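## Task

Bring the foam block to the coffee table in the adjoining room and leave it resting there. The robot must not tip over or finish leaning, or the task fails. The block only counts if it stays on the table with nothing from the robot supporting it.

## Robot and tools

ROBOT. A TidyBot++: a four-caster mobile base (0.54 m long, 0.50 m wide, 0.38 m tall) with one seven-joint arm and a two-finger gripper. The arm's shoulder is 0.12 m ahead of the base centre and 0.68 m off the floor. Cameras: base_camera, fixed on the base, and wrist_camera, which looks along the hand. At the start the arm is folded with the hand down. It reaches up to 0.08 m past the front of the base and the elbow can be up to 1.15 m high. Segment lengths: upper arm 0.42 m, forearm 0.31 m, hand 0.31 m.

FRAMES. Base frame: origin on the floor under the base centre, x forward, y left, z up. hand_pose is reported in this frame and is the point between the finger pads. Its z axis runs out along the fingers and its y axis is the closing direction. Odometry frame: the base frame where the scene began. base_odometry heading is in radians, positive to the left, -3.142 to 3.142. It comes only from wheel turns, so slip shows up as false travel, and it drifts a few cm and degrees over many moves. base_tilt is in degrees, positive when leaning forward or right, with a fixed bias near 1 degree.

TOOLS.
execute_actions(actions, cameras): actions is a list with zero or one action. An empty list only reports state and images. An action may contain:
- base: exactly one key, each a relative move from where the base last measured itself. translate_m is metres forward (+) or back (-), range -2 to 2. strafe_m is metres left (+) or right (-), range -2 to 2. rotate_rad is radians counter-clockwise seen from above (+), range -6.3 to 6.3.
- joints: absolute targets by name. Angles are in radians: joint_1_rad to joint_7_rad. gripper_pos runs 0 (open, pad gap about 85 mm) to 1 (closed). Gap is about 85 x (1 - gripper_pos) mm. Ranges: joint_2_rad ±2.249, joint_4_rad ±2.579, joint_6_rad ±2.099. Joints 1, 3, 5 and 7 are unlimited but go the short way, so turn in steps under half a revolution. Sign notes: joint_1_rad positive turns the arm clockwise seen from above, opposite to rotate_rad. With the hand down, joint_7_rad positive turns it counter-clockwise, and at 1.57 the fingers open left and right.
- speeds: optional caps for this action only. translate_m and strafe_m take 0.05 to 0.5 m/s, rotate_rad takes 0.1 to 1.57 rad/s; the defaults are the maxima. A base move needing over 8.667 s is refused. No action runs past 15 s.
cameras: a list of base_camera, wrist_camera or all. Omitted or null means all; [] means none. Unknown keys, unknown cameras or out-of-range values refuse the call and nothing moves. Joints or base left out of an action may still be driving at their earlier target.
wait(seconds): 0 to 10 s, commands nothing and returns state and images.
zoom_image(camera, region): region is [x0, y0, x1, y1] in pixels of that camera's latest full image, at most 504 x 504. It gives a closer view.
read_manual(section): returns only licence texts.
finished_scene(scene): scene is 1 or 2. It ends that scene for good and reports success, then the next task appears. A reply with no tool call ends all remaining scenes.

PLANAR ARM MATH. With joint_1_rad 0, joint_3_rad 3.14 and joint_5_rad 0, the arm lies in the x-z plane. Angles from vertical, with forward lean positive: upper arm = j2, forearm = j2 - j4, hand = j2 - j4 - j6. Forward reach from the shoulder is the sum of length x sin(angle). Height above the shoulder is the sum of length x cos(angle). A downward-pointing hand tops out around 0.94 m above the floor, and only near the base. Closed fingertips sit about 20 mm beyond the hand point.

RESULT LINES. base_status and joint_status tell how each motion ended. done: reached within tolerance. For the base it only means the wheels turned enough, so a blocked base may say done while short. off_target: at rest away from the goal and possibly still pushing. contact_stop or time_out: the old target is dropped and it holds in place. joint command not followed, with a cause: line, means a self-collision check held back all arm targets, which may be retried later. Nothing checks arm against base. not_followed marks withheld joints. on_its_own lists uncommanded motion. motor_effort is in percent of maximum, with the bracketed number the peak, and is noisy. For the gripper at 1: done means nothing held; off_target means an object stopped the fingers. ARM HIT means a hard self or base hit. The pictures line names the cameras in image order.

ACCURACY. Friction and load leave joints slightly off; the hand may miss by 1 to 2 cm, more when extended. To correct, send each joint its previous command plus (wanted minus read). Resending the same target does nothing. When carrying an object, never command a joint to its current reading, as the arm sinks. Trust the images over hand_pose.

AVOID. Do not drive while the arm is snagged above roughly 0.8 m; the robot can tip. Sideways forces on a raised hand can lift wheels; retract the arm or back away to right it. Torque sensor limits are 104.5 N m for joints 1 to 4 and 51.3 N m for joints 5 to 7, with warnings at 56.7 and 29.4. Hitting one freezes the arm and gripper for 10 s, while the base keeps going. Heavy loads held long heat motors: MOTOR HOT appears at 60 °C, and an OVER-TEMPERATURE FAULT at 75 °C lets the arm sag (limit_stop_at_motor_heat). Loose objects may get nudged occasionally. The simulation runs while you think, holding the last command.

Each tool is called by a JSON object that holds its "op" and its "data", one argument or row to a line.

## Session

I'll start by checking the robot's state and camera views.

{"op": "execute_actions", "data": {
  "actions": []
}}

Scene clock: 0.00 s.
base_odometry: x=+0.000 y=+0.000 heading=+0.000 (m, m, rad; odometry frame)
base_tilt: forward=+0.0 right=+0.5 (deg)
base_status: not commanded
joint_positions: joint_1_rad=+0.050 joint_2_rad=-0.303 joint_3_rad=+3.184 joint_4_rad=-2.530 joint_5_rad=-0.051 joint_6_rad=-0.863 joint_7_rad=+1.532 gripper_pos=+0.000
joint_status: not commanded
motor_effort: joint_1_rad=+0 joint_2_rad=-2 joint_3_rad=+0 joint_4_rad=+13 joint_5_rad=-2 joint_6_rad=+1 joint_7_rad=+0 (%)
hand_pose: x=+0.2600 y=+0.0018 z=+0.5812 quat_wxyz=(-0.025, +0.996, -0.081, +0.026) (m; base frame)
pictures: base_camera, wrist_camera
Images, in order (width x height): base_camera 644x364, wrist_camera 644x476.

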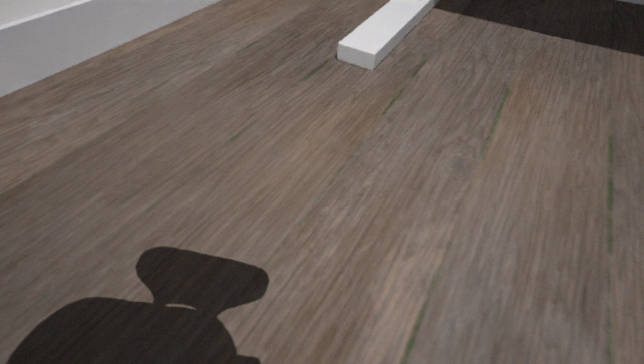

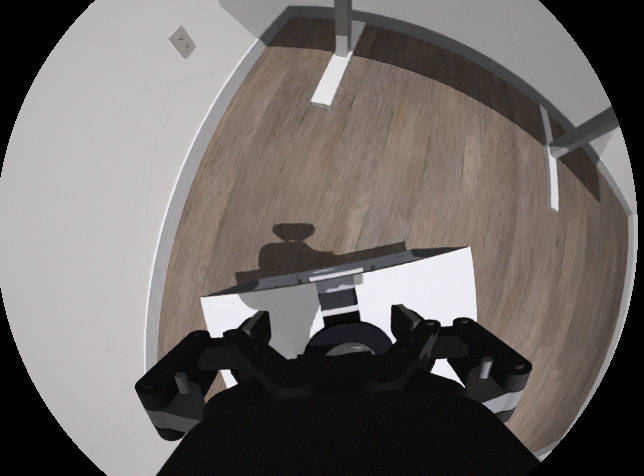

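{"op": "execute_actions", "data": {
  "actions": [
    {"joints": {"joint_6_rad": 0.45}}
  ]
}}

Scene clock: 12.00 s.
base_odometry: x=+0.000 y=+0.000 heading=+0.000 (m, m, rad; odometry frame)
base_tilt: forward=-0.1 right=+0.6 (deg)
base_status: not commanded
joint_positions: joint_1_rad=+0.050 joint_2_rad=-0.303 joint_3_rad=+3.184 joint_4_rad=-2.529 joint_5_rad=-0.051 joint_6_rad=+0.440 joint_7_rad=+1.532 gripper_pos=+0.000
joint_status: all done
motor_effort: joint_1_rad=+0(0) joint_2_rad=-7(7) joint_3_rad=+0(0) joint_4_rad=+17(17) joint_5_rad=-2(2) joint_6_rad=+8(7) joint_7_rad=+0(0) (%)
hand_pose: x=+0.5447 y=-0.0459 z=+0.8251 quat_wxyz=(+0.005, +0.775, -0.079, +0.627) (m; base frame)
pictures: base_camera, wrist_camera
Images, in order (width x height): base_camera 644x364, wrist_camera 644x476.

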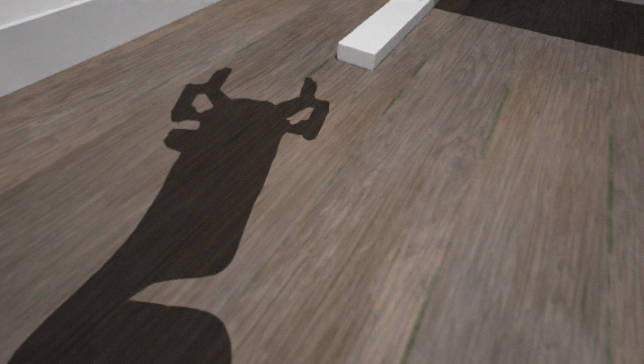

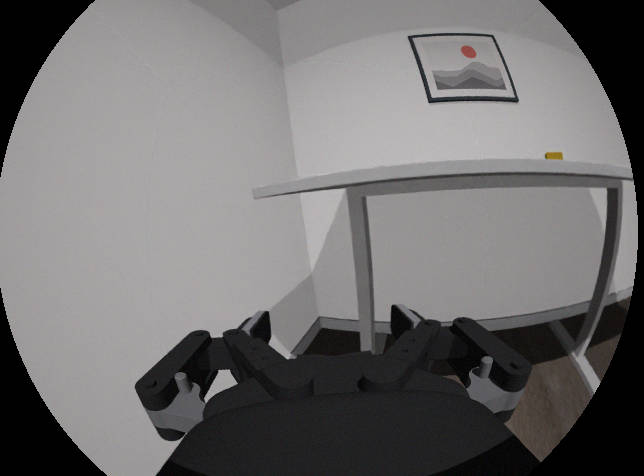

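{"op": "execute_actions", "data": {
  "actions": [
    {"base": {"rotate_rad": -0.5}, "joints": {"joint_1_rad": 0.0, "joint_2_rad": -0.3, "joint_3_rad": 3.14, "joint_4_rad": -1.4, "joint_5_rad": 0.0, "joint_6_rad": -0.85, "joint_7_rad": 1.57}}
  ]
}}

Scene clock: 35.03 s.
base_odometry: x=+0.000 y=+0.000 heading=-0.499 (m, m, rad; odometry frame)
base_tilt: forward=-0.1 right=+0.6 (deg)
base_status: done
joint_positions: joint_1_rad=+0.022 joint_2_rad=-0.303 joint_3_rad=+3.152 joint_4_rad=-1.411 joint_5_rad=-0.031 joint_6_rad=-0.816 joint_7_rad=+1.536 gripper_pos=+0.000
joint_status: all done
motor_effort: joint_1_rad=+0(2) joint_2_rad=-8(11) joint_3_rad=+0(3) joint_4_rad=+18(20) joint_5_rad=-2(1) joint_6_rad=+8(8) joint_7_rad=+0(0) (%)
hand_pose: x=+0.5667 y=-0.0077 z=+1.1164 quat_wxyz=(-0.017, +0.820, -0.031, +0.572) (m; base frame)
pictures: base_camera, wrist_camera
Images, in order (width x height): base_camera 644x364, wrist_camera 644x476.

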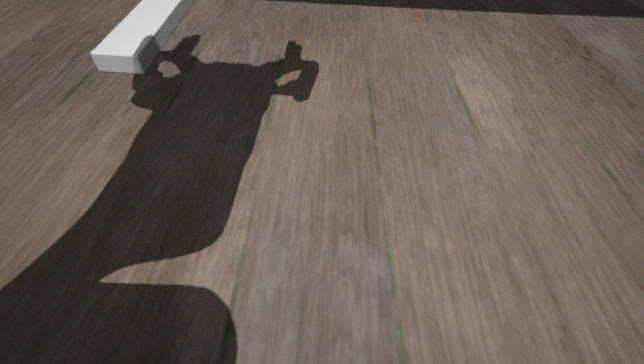

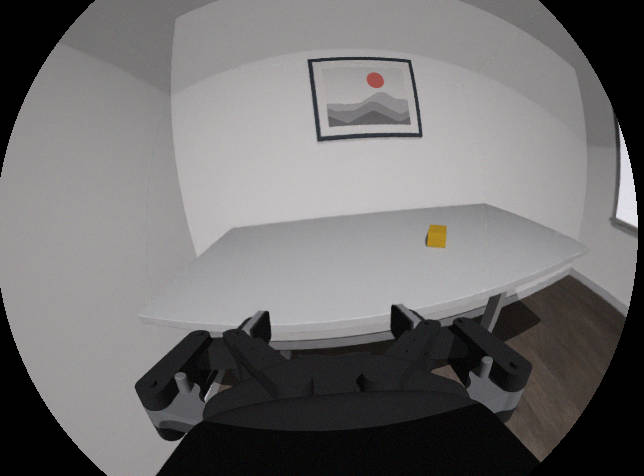

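{"op": "zoom_image", "data": {
  "camera": "wrist_camera",
  "region": [340, 170, 600, 340]
}}

Region (340, 170, 600, 340) of wrist_camera's 644x476 image, scaled by 1.938; it fills the top 330 rows of this view, and the rest is white.

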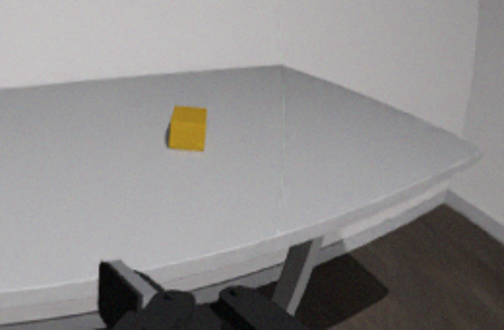

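{"op": "execute_actions", "data": {
  "actions": [
    {"base": {"strafe_m": -0.33}, "joints": {"joint_1_rad": -0.02, "joint_3_rad": 3.13, "joint_5_rad": 0.03, "joint_7_rad": 1.6}}
  ]
}}

Scene clock: 128.77 s.
base_odometry: x=-0.159 y=-0.290 heading=-0.500 (m, m, rad; odometry frame)
base_tilt: forward=-0.1 right=+0.6 (deg)
base_status: done
joint_positions: joint_1_rad=-0.005 joint_2_rad=-0.303 joint_3_rad=+3.135 joint_4_rad=-1.411 joint_5_rad=+0.003 joint_6_rad=-0.816 joint_7_rad=+1.570 gripper_pos=+0.000
joint_status: all done
motor_effort: joint_1_rad=+0(2) joint_2_rad=-9(10) joint_3_rad=+0(3) joint_4_rad=+18(19) joint_5_rad=-2(1) joint_6_rad=+8(8) joint_7_rad=+0(0) (%)
hand_pose: x=+0.5665 y=+0.0067 z=+1.1162 quat_wxyz=(-0.001, +0.820, +0.005, +0.572) (m; base frame)
pictures: base_camera, wrist_camera
Images, in order (width x height): base_camera 644x364, wrist_camera 644x476.

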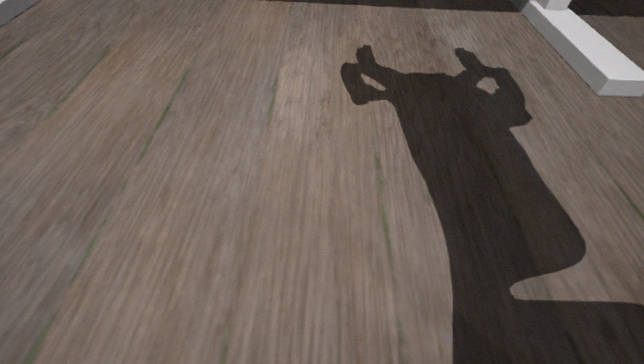

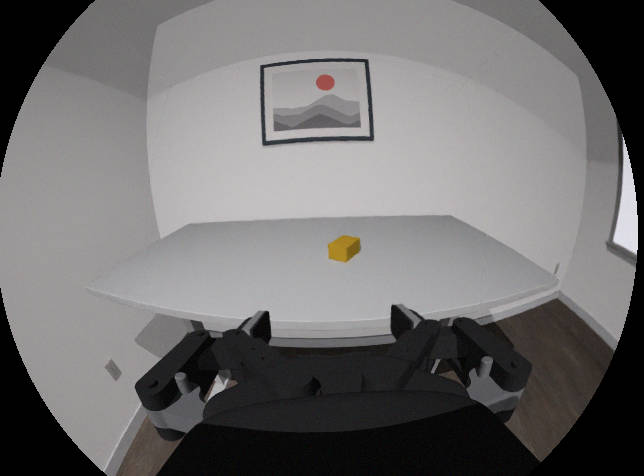

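{"op": "zoom_image", "data": {
  "camera": "wrist_camera",
  "region": [270, 200, 420, 300]
}}

Region (270, 200, 420, 300) of wrist_camera's 644x476 image, scaled by 3.360.

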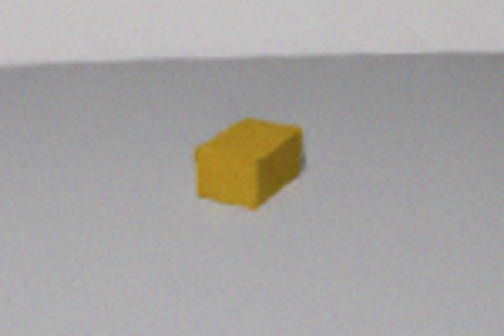

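{"op": "execute_actions", "data": {
  "actions": [
    {"base": {"rotate_rad": -0.49}}
  ],
  "cameras": ["wrist_camera"]
}}

{"op": "execute_actions", "data": {
  "actions": [
    {"base": {"strafe_m": 0.45}}
  ]
}}

Scene clock: 213.33 s.
base_odometry: x=-0.159 y=-0.290 heading=-0.989 (m, m, rad; odometry frame)
base_tilt: forward=+0.0 right=+0.6 (deg)
base_status: done
joint_positions: joint_1_rad=-0.006 joint_2_rad=-0.303 joint_3_rad=+3.135 joint_4_rad=-1.411 joint_5_rad=+0.003 joint_6_rad=-0.816 joint_7_rad=+1.570 gripper_pos=+0.000
joint_status: not commanded
motor_effort: joint_1_rad=+0(1) joint_2_rad=-8(10) joint_3_rad=+0(2) joint_4_rad=+18(19) joint_5_rad=-2(3) joint_6_rad=+8(8) joint_7_rad=+0(0) (%)
hand_pose: x=+0.5665 y=+0.0068 z=+1.1162 quat_wxyz=(-0.001, +0.820, +0.005, +0.572) (m; base frame)
pictures: wrist_camera
Images, in order (width x height): wrist_camera 644x476.

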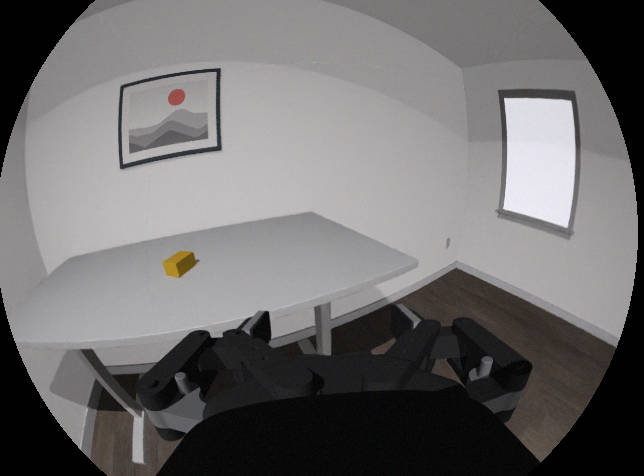

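Scene clock: 215.60 s.
base_odometry: x=+0.218 y=-0.043 heading=-0.990 (m, m, rad; odometry frame)
base_tilt: forward=-0.1 right=+0.5 (deg)
base_status: done
joint_positions: joint_1_rad=-0.006 joint_2_rad=-0.303 joint_3_rad=+3.128 joint_4_rad=-1.411 joint_5_rad=+0.004 joint_6_rad=-0.816 joint_7_rad=+1.570 gripper_pos=+0.000
joint_status: not commanded
motor_effort: joint_1_rad=+0(1) joint_2_rad=-9(10) joint_3_rad=+0(2) joint_4_rad=+19(19) joint_5_rad=-2(1) joint_6_rad=+8(8) joint_7_rad=+0(0) (%)
hand_pose: x=+0.5664 y=+0.0105 z=+1.1161 quat_wxyz=(-0.002, +0.820, +0.009, +0.572) (m; base frame)
pictures: base_camera, wrist_camera
Images, in order (width x height): base_camera 644x364, wrist_camera 644x476.

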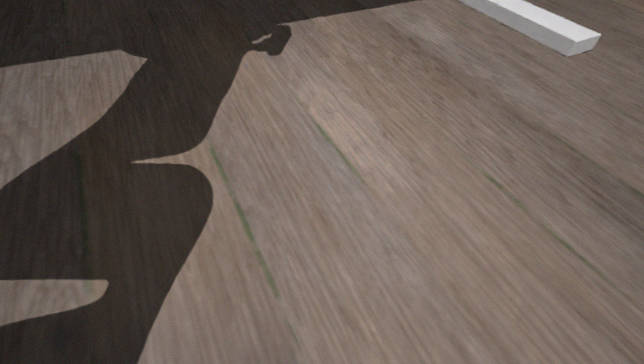

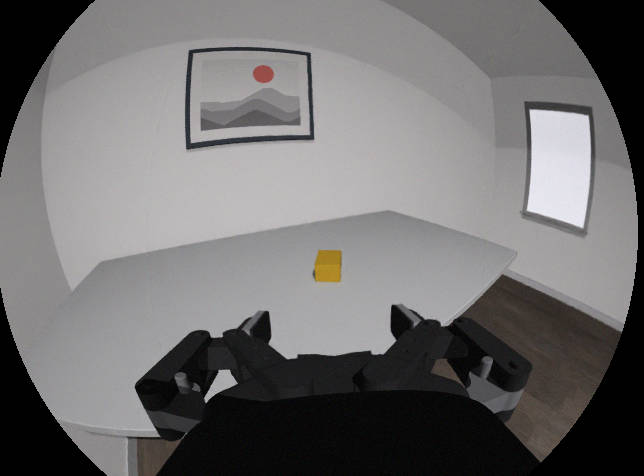

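{"op": "zoom_image", "data": {
  "camera": "wrist_camera",
  "region": [240, 220, 420, 340]
}}

Region (240, 220, 420, 340) of wrist_camera's 644x476 image, scaled by 2.800.

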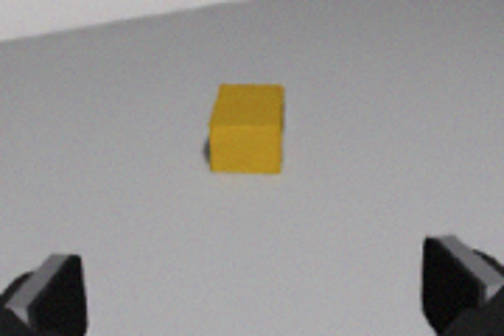

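{"op": "execute_actions", "data": {
  "actions": [
    {"joints": {"joint_2_rad": 0.276, "joint_3_rad": 3.145, "joint_4_rad": -0.84, "joint_6_rad": -1.1}}
  ]
}}

Scene clock: 337.40 s.
base_odometry: x=+0.218 y=-0.043 heading=-0.990 (m, m, rad; odometry frame)
base_tilt: forward=+0.0 right=+0.6 (deg)
base_status: not commanded
joint_positions: joint_1_rad=-0.006 joint_2_rad=+0.270 joint_3_rad=+3.133 joint_4_rad=-0.856 joint_5_rad=+0.004 joint_6_rad=-1.066 joint_7_rad=+1.570 gripper_pos=+0.000
joint_status: all done
motor_effort: joint_1_rad=+0(0) joint_2_rad=-30(33) joint_3_rad=+0(1) joint_4_rad=+18(19) joint_5_rad=-2(2) joint_6_rad=+7(9) joint_7_rad=+0(0) (%)
hand_pose: x=+0.7679 y=+0.0086 z=+1.0420 quat_wxyz=(-0.002, +0.889, +0.005, +0.458) (m; base frame)
pictures: base_camera, wrist_camera
Images, in order (width x height): base_camera 644x364, wrist_camera 644x476.

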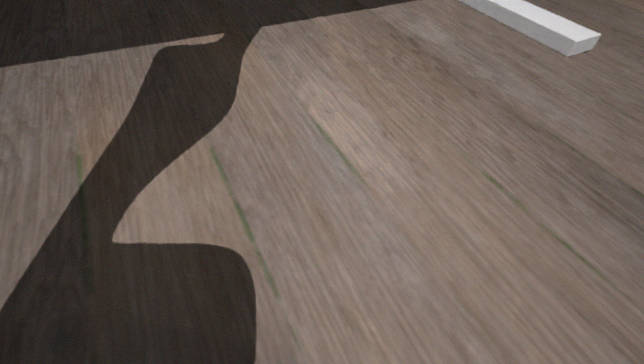

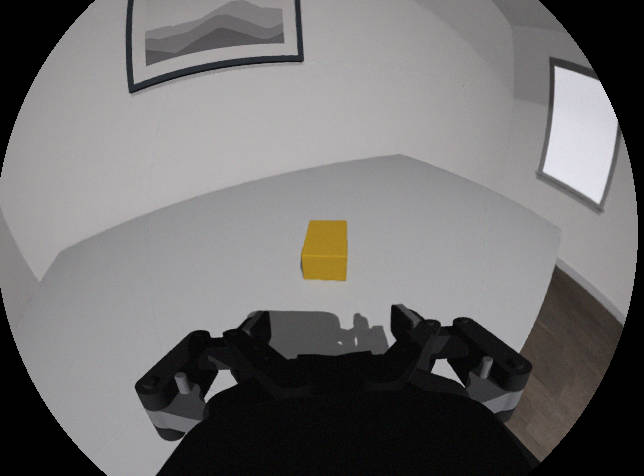

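{"op": "zoom_image", "data": {
  "camera": "wrist_camera",
  "region": [240, 200, 420, 340]
}}

Region (240, 200, 420, 340) of wrist_camera's 644x476 image, scaled by 2.800.

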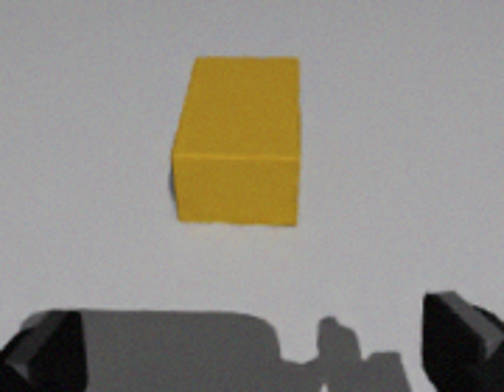

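{"op": "execute_actions", "data": {
  "actions": [
    {"base": {"translate_m": 0.07}, "joints": {"joint_2_rad": 0.228, "joint_4_rad": -1.04, "joint_6_rad": -0.917}, "speeds": {"translate_m": 0.15}}
  ]
}}

Scene clock: 390.87 s.
base_odometry: x=+0.257 y=-0.102 heading=-0.990 (m, m, rad; odometry frame)
base_tilt: forward=-0.1 right=+0.5 (deg)
base_status: done
joint_positions: joint_1_rad=-0.006 joint_2_rad=+0.248 joint_3_rad=+3.134 joint_4_rad=-1.032 joint_5_rad=+0.004 joint_6_rad=-0.952 joint_7_rad=+1.570 gripper_pos=+0.000
joint_status: all done
motor_effort: joint_1_rad=+0(2) joint_2_rad=-31(34) joint_3_rad=+0(2) joint_4_rad=+18(20) joint_5_rad=-2(2) joint_6_rad=+7(8) joint_7_rad=+0(0) (%)
hand_pose: x=+0.7691 y=+0.0084 z=+0.9883 quat_wxyz=(-0.002, +0.898, +0.005, +0.439) (m; base frame)
pictures: base_camera, wrist_camera
Images, in order (width x height): base_camera 644x364, wrist_camera 644x476.

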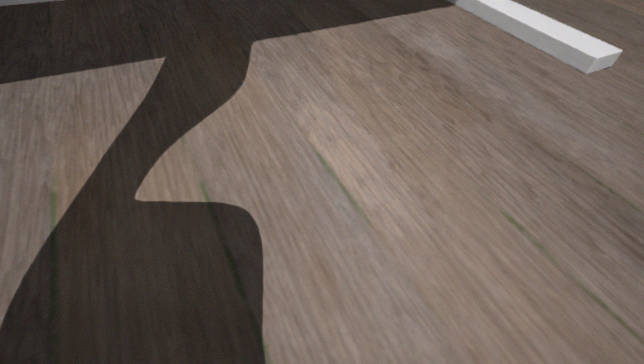

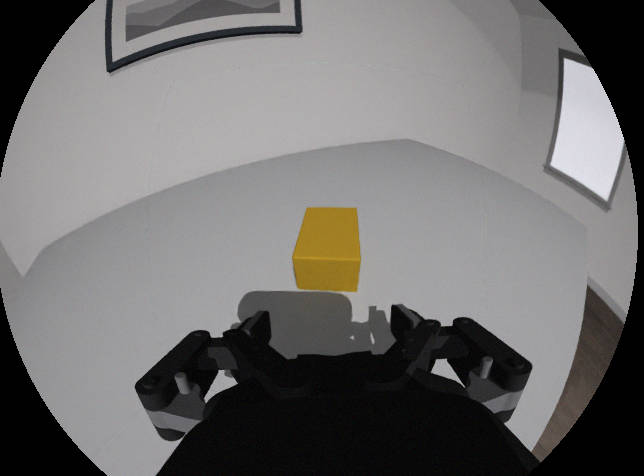

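{"op": "zoom_image", "data": {
  "camera": "wrist_camera",
  "region": [230, 190, 430, 360]
}}

Region (230, 190, 430, 360) of wrist_camera's 644x476 image, scaled by 2.520; it fills the top 428 rows of this view, and the rest is white.

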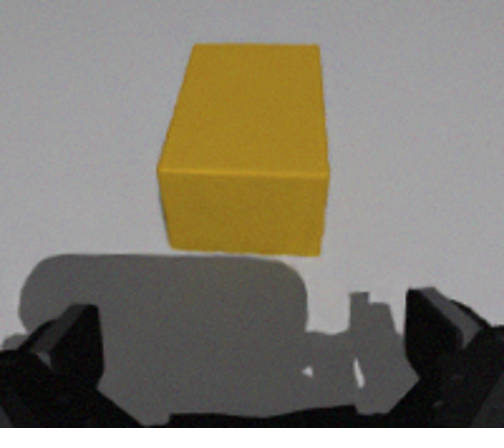

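{"op": "execute_actions", "data": {
  "actions": [
    {"base": {"translate_m": 0.06}, "speeds": {"translate_m": 0.08}}
  ],
  "cameras": ["wrist_camera"]
}}

Scene clock: 507.43 s.
base_odometry: x=+0.290 y=-0.152 heading=-0.989 (m, m, rad; odometry frame)
base_tilt: forward=-0.1 right=+0.6 (deg)
base_status: done
joint_positions: joint_1_rad=-0.006 joint_2_rad=+0.242 joint_3_rad=+3.135 joint_4_rad=-1.032 joint_5_rad=+0.004 joint_6_rad=-0.950 joint_7_rad=+1.570 gripper_pos=+0.000
joint_status: not commanded
motor_effort: joint_1_rad=+0(2) joint_2_rad=-30(34) joint_3_rad=-1(2) joint_4_rad=+19(19) joint_5_rad=-2(1) joint_6_rad=+7(7) joint_7_rad=+0(0) (%)
hand_pose: x=+0.7674 y=+0.0081 z=+0.9928 quat_wxyz=(-0.002, +0.897, +0.005, +0.442) (m; base frame)
pictures: wrist_camera
Images, in order (width x height): wrist_camera 644x476.

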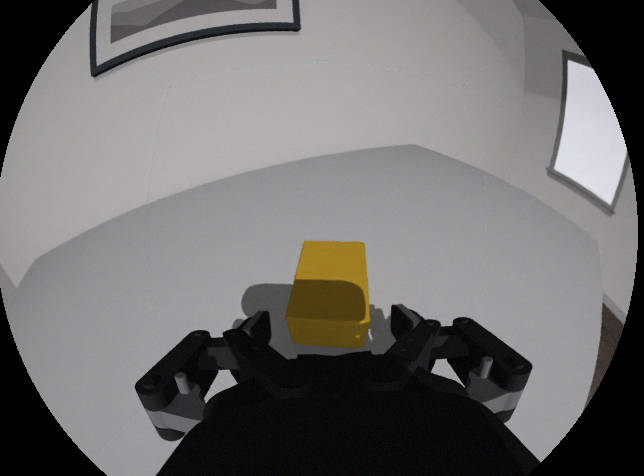

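{"op": "zoom_image", "data": {
  "camera": "wrist_camera",
  "region": [230, 220, 430, 380]
}}

Region (230, 220, 430, 380) of wrist_camera's 644x476 image, scaled by 2.520; it fills the top 403 rows of this view, and the rest is white.

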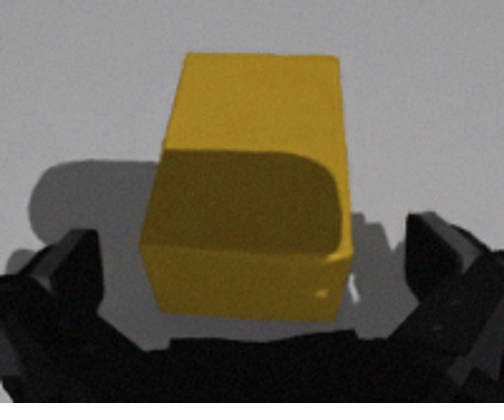

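{"op": "execute_actions", "data": {
  "actions": [
    {"base": {"translate_m": 0.038}, "joints": {"joint_2_rad": 0.242, "joint_4_rad": -1.075, "joint_6_rad": -0.95}, "speeds": {"translate_m": 0.06}}
  ],
  "cameras": ["wrist_camera"]
}}

Scene clock: 558.47 s.
base_odometry: x=+0.311 y=-0.183 heading=-0.989 (m, m, rad; odometry frame)
base_tilt: forward=+0.0 right=+0.5 (deg)
base_status: done
joint_positions: joint_1_rad=-0.006 joint_2_rad=+0.242 joint_3_rad=+3.135 joint_4_rad=-1.066 joint_5_rad=+0.004 joint_6_rad=-0.950 joint_7_rad=+1.570 gripper_pos=+0.000
joint_status: all done
motor_effort: joint_1_rad=+0(2) joint_2_rad=-30(34) joint_3_rad=+0(2) joint_4_rad=+19(20) joint_5_rad=-2(1) joint_6_rad=+7(7) joint_7_rad=+0(0) (%)
hand_pose: x=+0.7638 y=+0.0079 z=+0.9747 quat_wxyz=(-0.001, +0.904, +0.005, +0.428) (m; base frame)
pictures: wrist_camera
Images, in order (width x height): wrist_camera 644x476.

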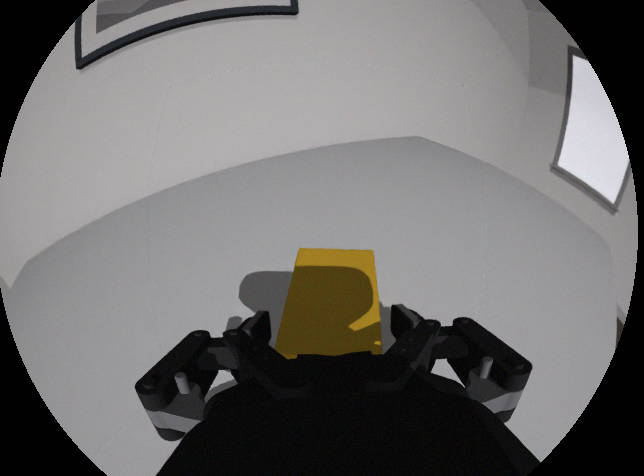

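{"op": "zoom_image", "data": {
  "camera": "wrist_camera",
  "region": [220, 230, 440, 390]
}}

Region (220, 230, 440, 390) of wrist_camera's 644x476 image, scaled by 2.291; it fills the top 367 rows of this view, and the rest is white.

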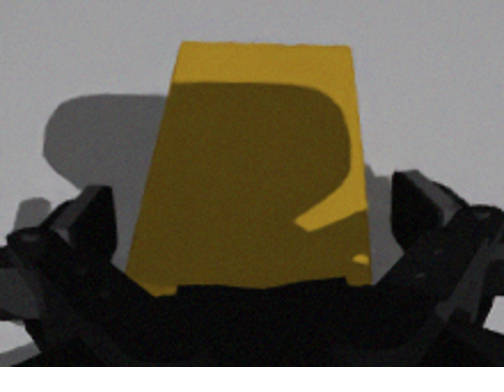

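{"op": "execute_actions", "data": {
  "actions": [
    {"joints": {"gripper_pos": 0.6}}
  ],
  "cameras": ["wrist_camera"]
}}

Scene clock: 575.97 s.
base_odometry: x=+0.311 y=-0.183 heading=-0.989 (m, m, rad; odometry frame)
base_tilt: forward=+0.0 right=+0.5 (deg)
base_status: not commanded
joint_positions: joint_1_rad=-0.006 joint_2_rad=+0.239 joint_3_rad=+3.135 joint_4_rad=-1.067 joint_5_rad=+0.004 joint_6_rad=-0.950 joint_7_rad=+1.570 gripper_pos=+0.362
joint_status: gripper_pos off_target (ended at +0.362, target +0.600)
motor_effort: joint_1_rad=+0(0) joint_2_rad=-28(31) joint_3_rad=+0(1) joint_4_rad=+16(19) joint_5_rad=-2(2) joint_6_rad=+4(7) joint_7_rad=+0(0) (%)
hand_pose: x=+0.7627 y=+0.0078 z=+0.9759 quat_wxyz=(-0.001, +0.904, +0.005, +0.428) (m; base frame)
pictures: wrist_camera
Images, in order (width x height): wrist_camera 644x476.

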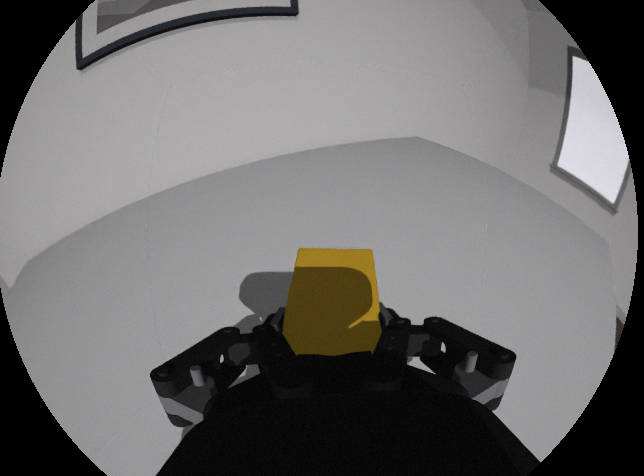

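{"op": "execute_actions", "data": {
  "actions": [
    {"joints": {"joint_2_rad": 0.08, "gripper_pos": 0.6}}
  ],
  "cameras": ["wrist_camera"]
}}

Scene clock: 584.83 s.
base_odometry: x=+0.311 y=-0.183 heading=-0.989 (m, m, rad; odometry frame)
base_tilt: forward=-0.1 right=+0.6 (deg)
base_status: not commanded
joint_positions: joint_1_rad=-0.006 joint_2_rad=+0.084 joint_3_rad=+3.135 joint_4_rad=-1.074 joint_5_rad=+0.004 joint_6_rad=-0.946 joint_7_rad=+1.570 gripper_pos=+0.362
joint_status: gripper_pos off_target (ended at +0.362, target +0.600); the others done
motor_effort: joint_1_rad=+0(0) joint_2_rad=-23(33) joint_3_rad=+0(1) joint_4_rad=+18(20) joint_5_rad=-2(2) joint_6_rad=+8(8) joint_7_rad=+0(0) (%)
hand_pose: x=+0.7101 y=+0.0075 z=+1.0692 quat_wxyz=(-0.001, +0.868, +0.005, +0.496) (m; base frame)
pictures: wrist_camera
Images, in order (width x height): wrist_camera 644x476.

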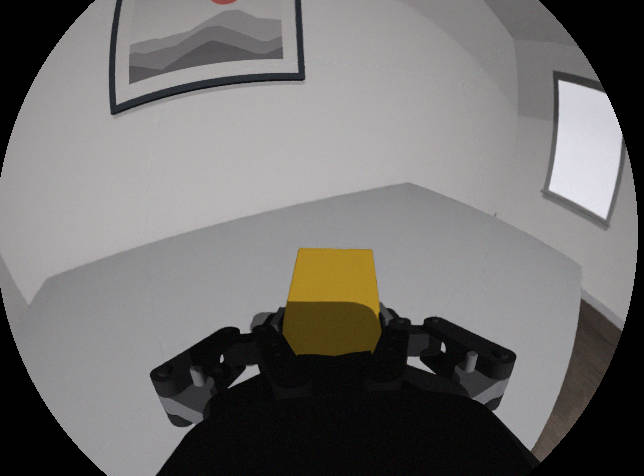

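{"op": "execute_actions", "data": {
  "actions": [
    {"base": {"rotate_rad": -1.9}, "joints": {"joint_2_rad": -0.4, "joint_4_rad": -1.5, "joint_6_rad": -0.75, "gripper_pos": 0.6}}
  ]
}}

Scene clock: 615.37 s.
base_odometry: x=+0.311 y=-0.183 heading=-2.888 (m, m, rad; odometry frame)
base_tilt: forward=-0.1 right=+0.5 (deg)
base_status: done
joint_positions: joint_1_rad=-0.014 joint_2_rad=-0.374 joint_3_rad=+3.141 joint_4_rad=-1.489 joint_5_rad=+0.004 joint_6_rad=-0.786 joint_7_rad=+1.570 gripper_pos=+0.362
joint_status: gripper_pos off_target (ended at +0.362, target +0.600); the others done
motor_effort: joint_1_rad=+0(4) joint_2_rad=-6(25) joint_3_rad=+0(3) joint_4_rad=+19(20) joint_5_rad=-2(0) joint_6_rad=+9(8) joint_7_rad=+0(0) (%)
hand_pose: x=+0.5417 y=+0.0065 z=+1.1111 quat_wxyz=(-0.002, +0.814, +0.006, +0.581) (m; base frame)
pictures: base_camera, wrist_camera
Images, in order (width x height): base_camera 644x364, wrist_camera 644x476.

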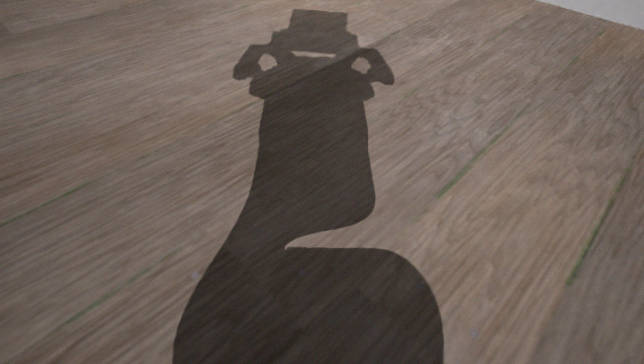

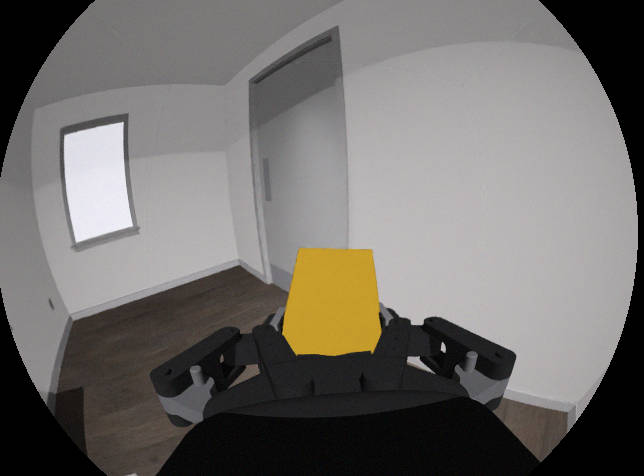

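{"op": "zoom_image", "data": {
  "camera": "wrist_camera",
  "region": [200, 10, 400, 310]
}}

Region (200, 10, 400, 310) of wrist_camera's 644x476 image, scaled by 1.680.

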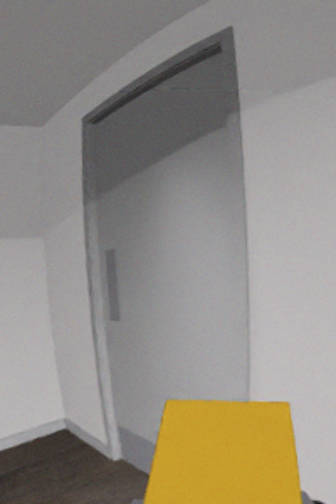

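{"op": "execute_actions", "data": {
  "actions": [
    {"base": {"rotate_rad": -0.81}, "joints": {"gripper_pos": 0.6}}
  ]
}}

Scene clock: 647.73 s.
base_odometry: x=+0.311 y=-0.183 heading=+2.586 (m, m, rad; odometry frame)
base_tilt: forward=-0.1 right=+0.5 (deg)
base_status: done
joint_positions: joint_1_rad=-0.014 joint_2_rad=-0.374 joint_3_rad=+3.147 joint_4_rad=-1.489 joint_5_rad=+0.004 joint_6_rad=-0.786 joint_7_rad=+1.570 gripper_pos=+0.362
joint_status: gripper_pos off_target (ended at +0.362, target +0.600)
motor_effort: joint_1_rad=+0(2) joint_2_rad=-7(8) joint_3_rad=+0(3) joint_4_rad=+19(19) joint_5_rad=-2(1) joint_6_rad=+8(8) joint_7_rad=+0(0) (%)
hand_pose: x=+0.5418 y=+0.0031 z=+1.1111 quat_wxyz=(-0.002, +0.814, +0.003, +0.581) (m; base frame)
pictures: base_camera, wrist_camera
Images, in order (width x height): base_camera 644x364, wrist_camera 644x476.

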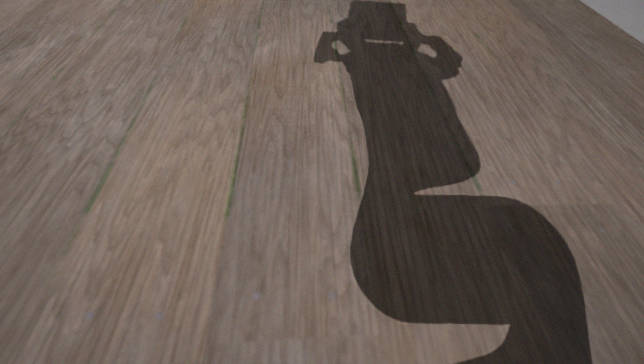

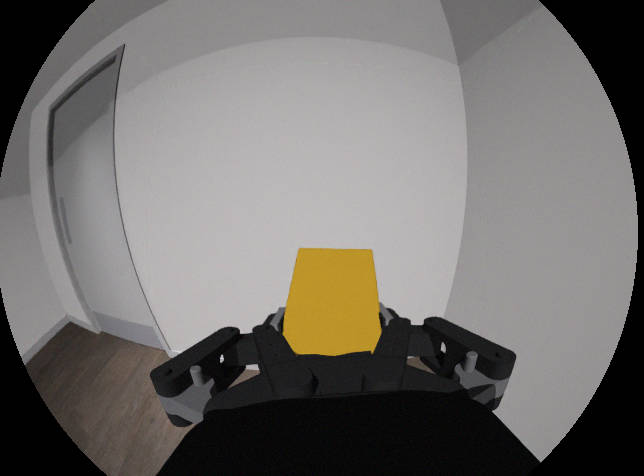

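{"op": "execute_actions", "data": {
  "actions": [
    {"base": {"strafe_m": 1.45}, "joints": {"gripper_pos": 0.6}}
  ]
}}

Scene clock: 665.97 s.
base_odometry: x=-0.456 y=-1.414 heading=+2.585 (m, m, rad; odometry frame)
base_tilt: forward=-0.1 right=+0.5 (deg)
base_status: done
joint_positions: joint_1_rad=-0.014 joint_2_rad=-0.374 joint_3_rad=+3.146 joint_4_rad=-1.489 joint_5_rad=+0.005 joint_6_rad=-0.786 joint_7_rad=+1.570 gripper_pos=+0.362
joint_status: gripper_pos off_target (ended at +0.362, target +0.600)
motor_effort: joint_1_rad=+0(1) joint_2_rad=-6(8) joint_3_rad=+0(2) joint_4_rad=+19(19) joint_5_rad=-2(2) joint_6_rad=+9(9) joint_7_rad=+0(0) (%)
hand_pose: x=+0.5418 y=+0.0039 z=+1.1111 quat_wxyz=(-0.001, +0.814, +0.004, +0.581) (m; base frame)
pictures: base_camera, wrist_camera
Images, in order (width x height): base_camera 644x364, wrist_camera 644x476.

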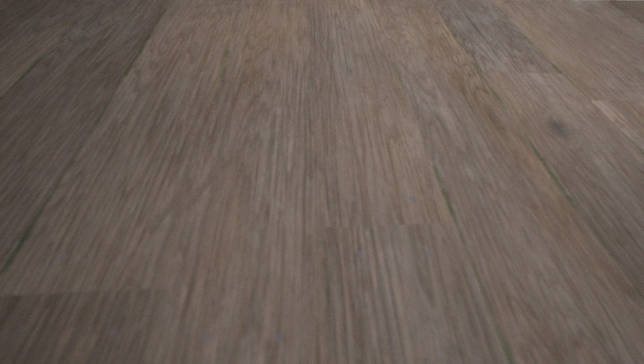

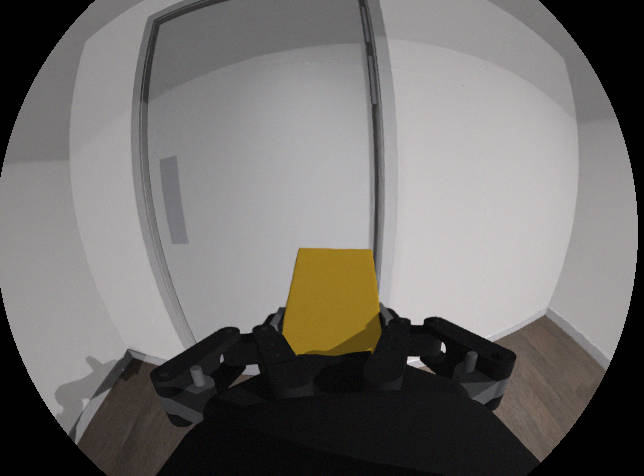

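{"op": "execute_actions", "data": {
  "actions": [
    {"base": {"rotate_rad": 0.04}, "joints": {"joint_2_rad": -0.9, "joint_4_rad": -1.2, "joint_6_rad": -1.72, "gripper_pos": 0.6}}
  ],
  "cameras": []
}}

{"op": "execute_actions", "data": {
  "actions": [
    {"base": {"strafe_m": 0.27}, "joints": {"gripper_pos": 0.6}}
  ],
  "cameras": ["wrist_camera"]
}}

{"op": "execute_actions", "data": {
  "actions": [
    {"base": {"translate_m": 0.4}, "joints": {"gripper_pos": 0.6}}
  ]
}}

Scene clock: 698.23 s.
base_odometry: x=-0.456 y=-1.414 heading=+2.625 (m, m, rad; odometry frame)
base_tilt: forward=-0.1 right=+0.6 (deg)
base_status: done
joint_positions: joint_1_rad=-0.014 joint_2_rad=-0.898 joint_3_rad=+3.143 joint_4_rad=-1.210 joint_5_rad=+0.005 joint_6_rad=-1.695 joint_7_rad=+1.570 gripper_pos=+0.362
joint_status: gripper_pos off_target (ended at +0.362, target +0.600); the others done
motor_effort: joint_1_rad=+0(1) joint_2_rad=+20(24) joint_3_rad=+1(2) joint_4_rad=+10(19) joint_5_rad=-2(2) joint_6_rad=+8(8) joint_7_rad=+0(0) (%)
hand_pose: x=+0.1683 y=+0.0000 z=+1.1118 quat_wxyz=(-0.002, +0.843, +0.003, +0.538) (m; base frame)
pictures: none
No camera images: the call's "cameras" was empty. Leave "cameras" out to get every camera's image.

Scene clock: 700.07 s.
base_odometry: x=-0.589 y=-1.649 heading=+2.626 (m, m, rad; odometry frame)
base_tilt: forward=+0.0 right=+0.5 (deg)
base_status: done
joint_positions: joint_1_rad=-0.014 joint_2_rad=-0.898 joint_3_rad=+3.141 joint_4_rad=-1.210 joint_5_rad=+0.006 joint_6_rad=-1.695 joint_7_rad=+1.570 gripper_pos=+0.362
joint_status: gripper_pos off_target (ended at +0.362, target +0.600)
motor_effort: joint_1_rad=+1(3) joint_2_rad=+21(21) joint_3_rad=+1(3) joint_4_rad=+10(10) joint_5_rad=-2(3) joint_6_rad=+8(8) joint_7_rad=+0(0) (%)
hand_pose: x=+0.1683 y=+0.0004 z=+1.1118 quat_wxyz=(-0.002, +0.843, +0.004, +0.538) (m; base frame)
pictures: wrist_camera
Images, in order (width x height): wrist_camera 644x476.

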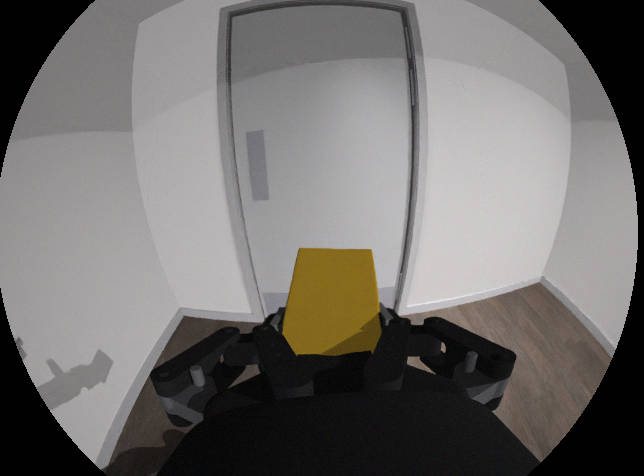

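Scene clock: 702.23 s.
base_odometry: x=-0.937 y=-1.452 heading=+2.626 (m, m, rad; odometry frame)
base_tilt: forward=-0.1 right=+0.5 (deg)
base_status: done
joint_positions: joint_1_rad=-0.014 joint_2_rad=-0.895 joint_3_rad=+3.141 joint_4_rad=-1.209 joint_5_rad=+0.006 joint_6_rad=-1.695 joint_7_rad=+1.570 gripper_pos=+0.362
joint_status: gripper_pos off_target (ended at +0.362, target +0.600)
motor_effort: joint_1_rad=+0(1) joint_2_rad=+21(25) joint_3_rad=+1(1) joint_4_rad=+10(11) joint_5_rad=-2(1) joint_6_rad=+9(8) joint_7_rad=+0(0) (%)
hand_pose: x=+0.1696 y=+0.0004 z=+1.1117 quat_wxyz=(-0.002, +0.844, +0.004, +0.536) (m; base frame)
pictures: base_camera, wrist_camera
Images, in order (width x height): base_camera 644x364, wrist_camera 644x476.

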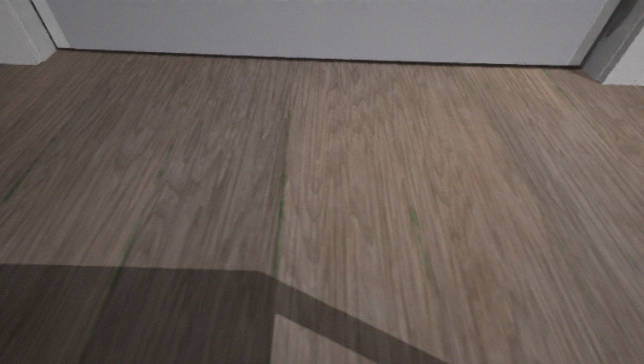

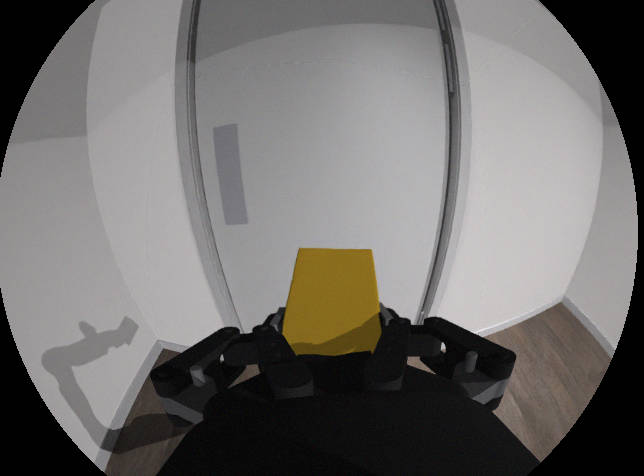

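{"op": "execute_actions", "data": {
  "actions": [
    {"base": {"strafe_m": 0.09}, "joints": {"gripper_pos": 0.6}}
  ],
  "cameras": []
}}

{"op": "execute_actions", "data": {
  "actions": [
    {"base": {"translate_m": 0.45}, "joints": {"gripper_pos": 0.6}}
  ]
}}

Scene clock: 738.93 s.
base_odometry: x=-0.982 y=-1.531 heading=+2.626 (m, m, rad; odometry frame)
base_tilt: forward=-0.1 right=+0.6 (deg)
base_status: done
joint_positions: joint_1_rad=-0.014 joint_2_rad=-0.895 joint_3_rad=+3.141 joint_4_rad=-1.209 joint_5_rad=+0.006 joint_6_rad=-1.695 joint_7_rad=+1.570 gripper_pos=+0.362
joint_status: gripper_pos off_target (ended at +0.362, target +0.600)
motor_effort: joint_1_rad=+0(3) joint_2_rad=+21(21) joint_3_rad=+1(3) joint_4_rad=+10(10) joint_5_rad=-2(3) joint_6_rad=+8(8) joint_7_rad=+0(0) (%)
hand_pose: x=+0.1696 y=+0.0004 z=+1.1117 quat_wxyz=(-0.002, +0.844, +0.004, +0.536) (m; base frame)
pictures: none
No camera images: the call's "cameras" was empty. Leave "cameras" out to get every camera's image.

Scene clock: 741.20 s.
base_odometry: x=-1.374 y=-1.309 heading=+2.627 (m, m, rad; odometry frame)
base_tilt: forward=-0.1 right=+0.5 (deg)
base_status: done
joint_positions: joint_1_rad=-0.014 joint_2_rad=-0.894 joint_3_rad=+3.141 joint_4_rad=-1.209 joint_5_rad=+0.006 joint_6_rad=-1.695 joint_7_rad=+1.570 gripper_pos=+0.362
joint_status: gripper_pos off_target (ended at +0.362, target +0.600)
motor_effort: joint_1_rad=+0(1) joint_2_rad=+21(27) joint_3_rad=+1(1) joint_4_rad=+10(11) joint_5_rad=-2(2) joint_6_rad=+8(9) joint_7_rad=+0(0) (%)
hand_pose: x=+0.1701 y=+0.0004 z=+1.1118 quat_wxyz=(-0.002, +0.844, +0.004, +0.536) (m; base frame)
pictures: base_camera, wrist_camera
Images, in order (width x height): base_camera 644x364, wrist_camera 644x476.

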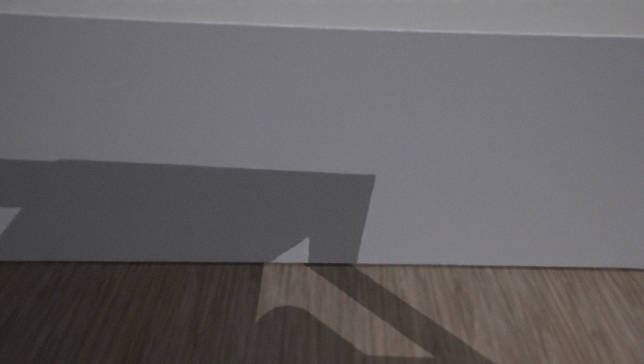

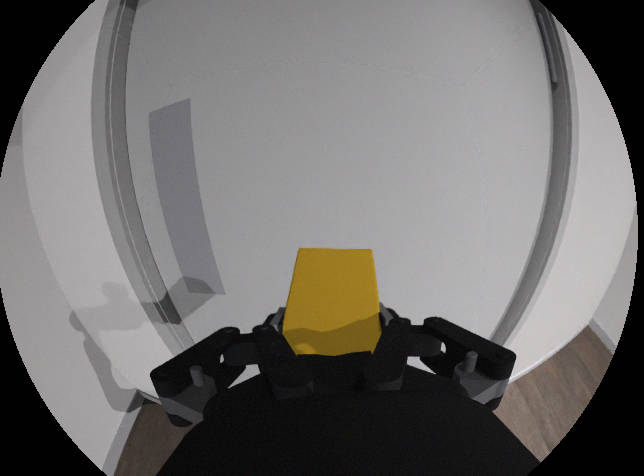

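{"op": "execute_actions", "data": {
  "actions": [
    {"base": {"translate_m": 0.4}, "joints": {"gripper_pos": 0.6}, "speeds": {"translate_m": 0.1}}
  ]
}}

Scene clock: 770.40 s.
base_odometry: x=-1.722 y=-1.112 heading=+2.627 (m, m, rad; odometry frame)
base_tilt: forward=-0.1 right=+0.6 (deg)
base_status: done
joint_positions: joint_1_rad=-0.014 joint_2_rad=-0.895 joint_3_rad=+3.141 joint_4_rad=-1.209 joint_5_rad=+0.006 joint_6_rad=-1.695 joint_7_rad=+1.570 gripper_pos=+0.362
joint_status: gripper_pos off_target (ended at +0.362, target +0.600)
motor_effort: joint_1_rad=+0(1) joint_2_rad=+21(26) joint_3_rad=+1(1) joint_4_rad=+10(11) joint_5_rad=-2(1) joint_6_rad=+8(9) joint_7_rad=+0(0) (%)
hand_pose: x=+0.1695 y=+0.0003 z=+1.1120 quat_wxyz=(-0.002, +0.844, +0.004, +0.537) (m; base frame)
pictures: base_camera, wrist_camera
Images, in order (width x height): base_camera 644x364, wrist_camera 644x476.

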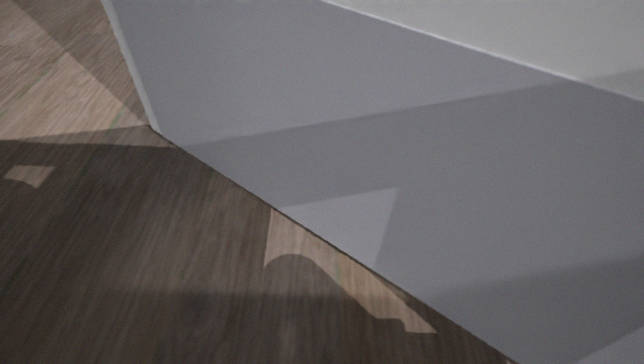

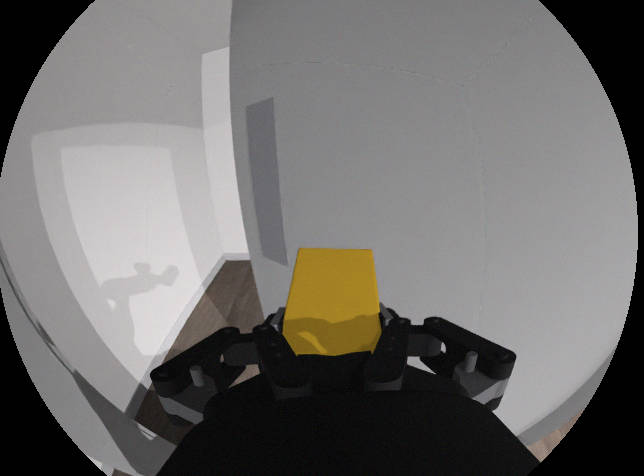

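The door is swinging open. I'll keep pushing steadily.

{"op": "execute_actions", "data": {
  "actions": [
    {"base": {"translate_m": 0.5}, "joints": {"gripper_pos": 0.6}, "speeds": {"translate_m": 0.15}}
  ]
}}

Scene clock: 781.57 s.
base_odometry: x=-2.157 y=-0.866 heading=+2.627 (m, m, rad; odometry frame)
base_tilt: forward=-0.1 right=+0.5 (deg)
base_status: done
joint_positions: joint_1_rad=-0.014 joint_2_rad=-0.897 joint_3_rad=+3.141 joint_4_rad=-1.208 joint_5_rad=+0.007 joint_6_rad=-1.695 joint_7_rad=+1.570 gripper_pos=+0.362
joint_status: gripper_pos off_target (ended at +0.362, target +0.600)
motor_effort: joint_1_rad=+0(1) joint_2_rad=+21(25) joint_3_rad=+1(1) joint_4_rad=+10(11) joint_5_rad=-1(1) joint_6_rad=+8(9) joint_7_rad=+0(0) (%)
hand_pose: x=+0.1685 y=+0.0002 z=+1.1123 quat_wxyz=(-0.002, +0.843, +0.004, +0.538) (m; base frame)
pictures: base_camera, wrist_camera
Images, in order (width x height): base_camera 644x364, wrist_camera 644x476.

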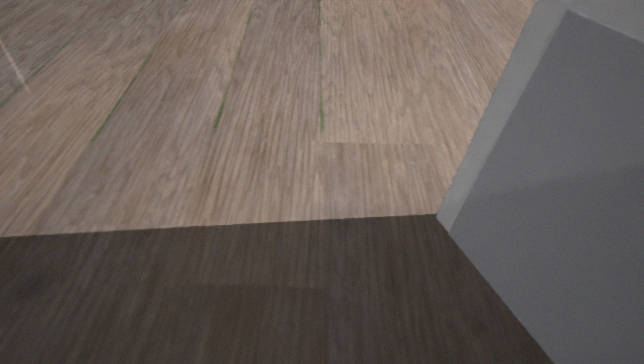

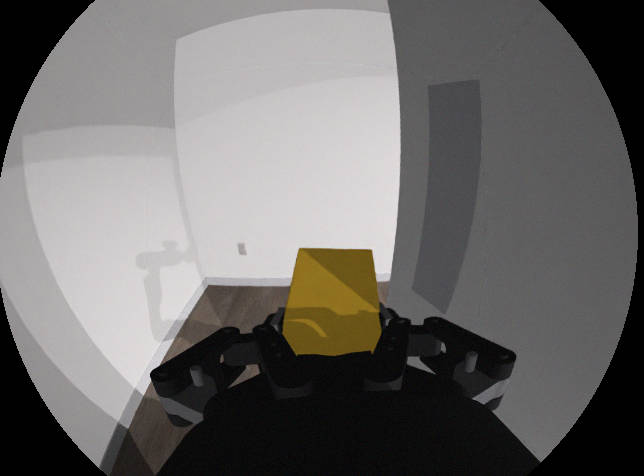

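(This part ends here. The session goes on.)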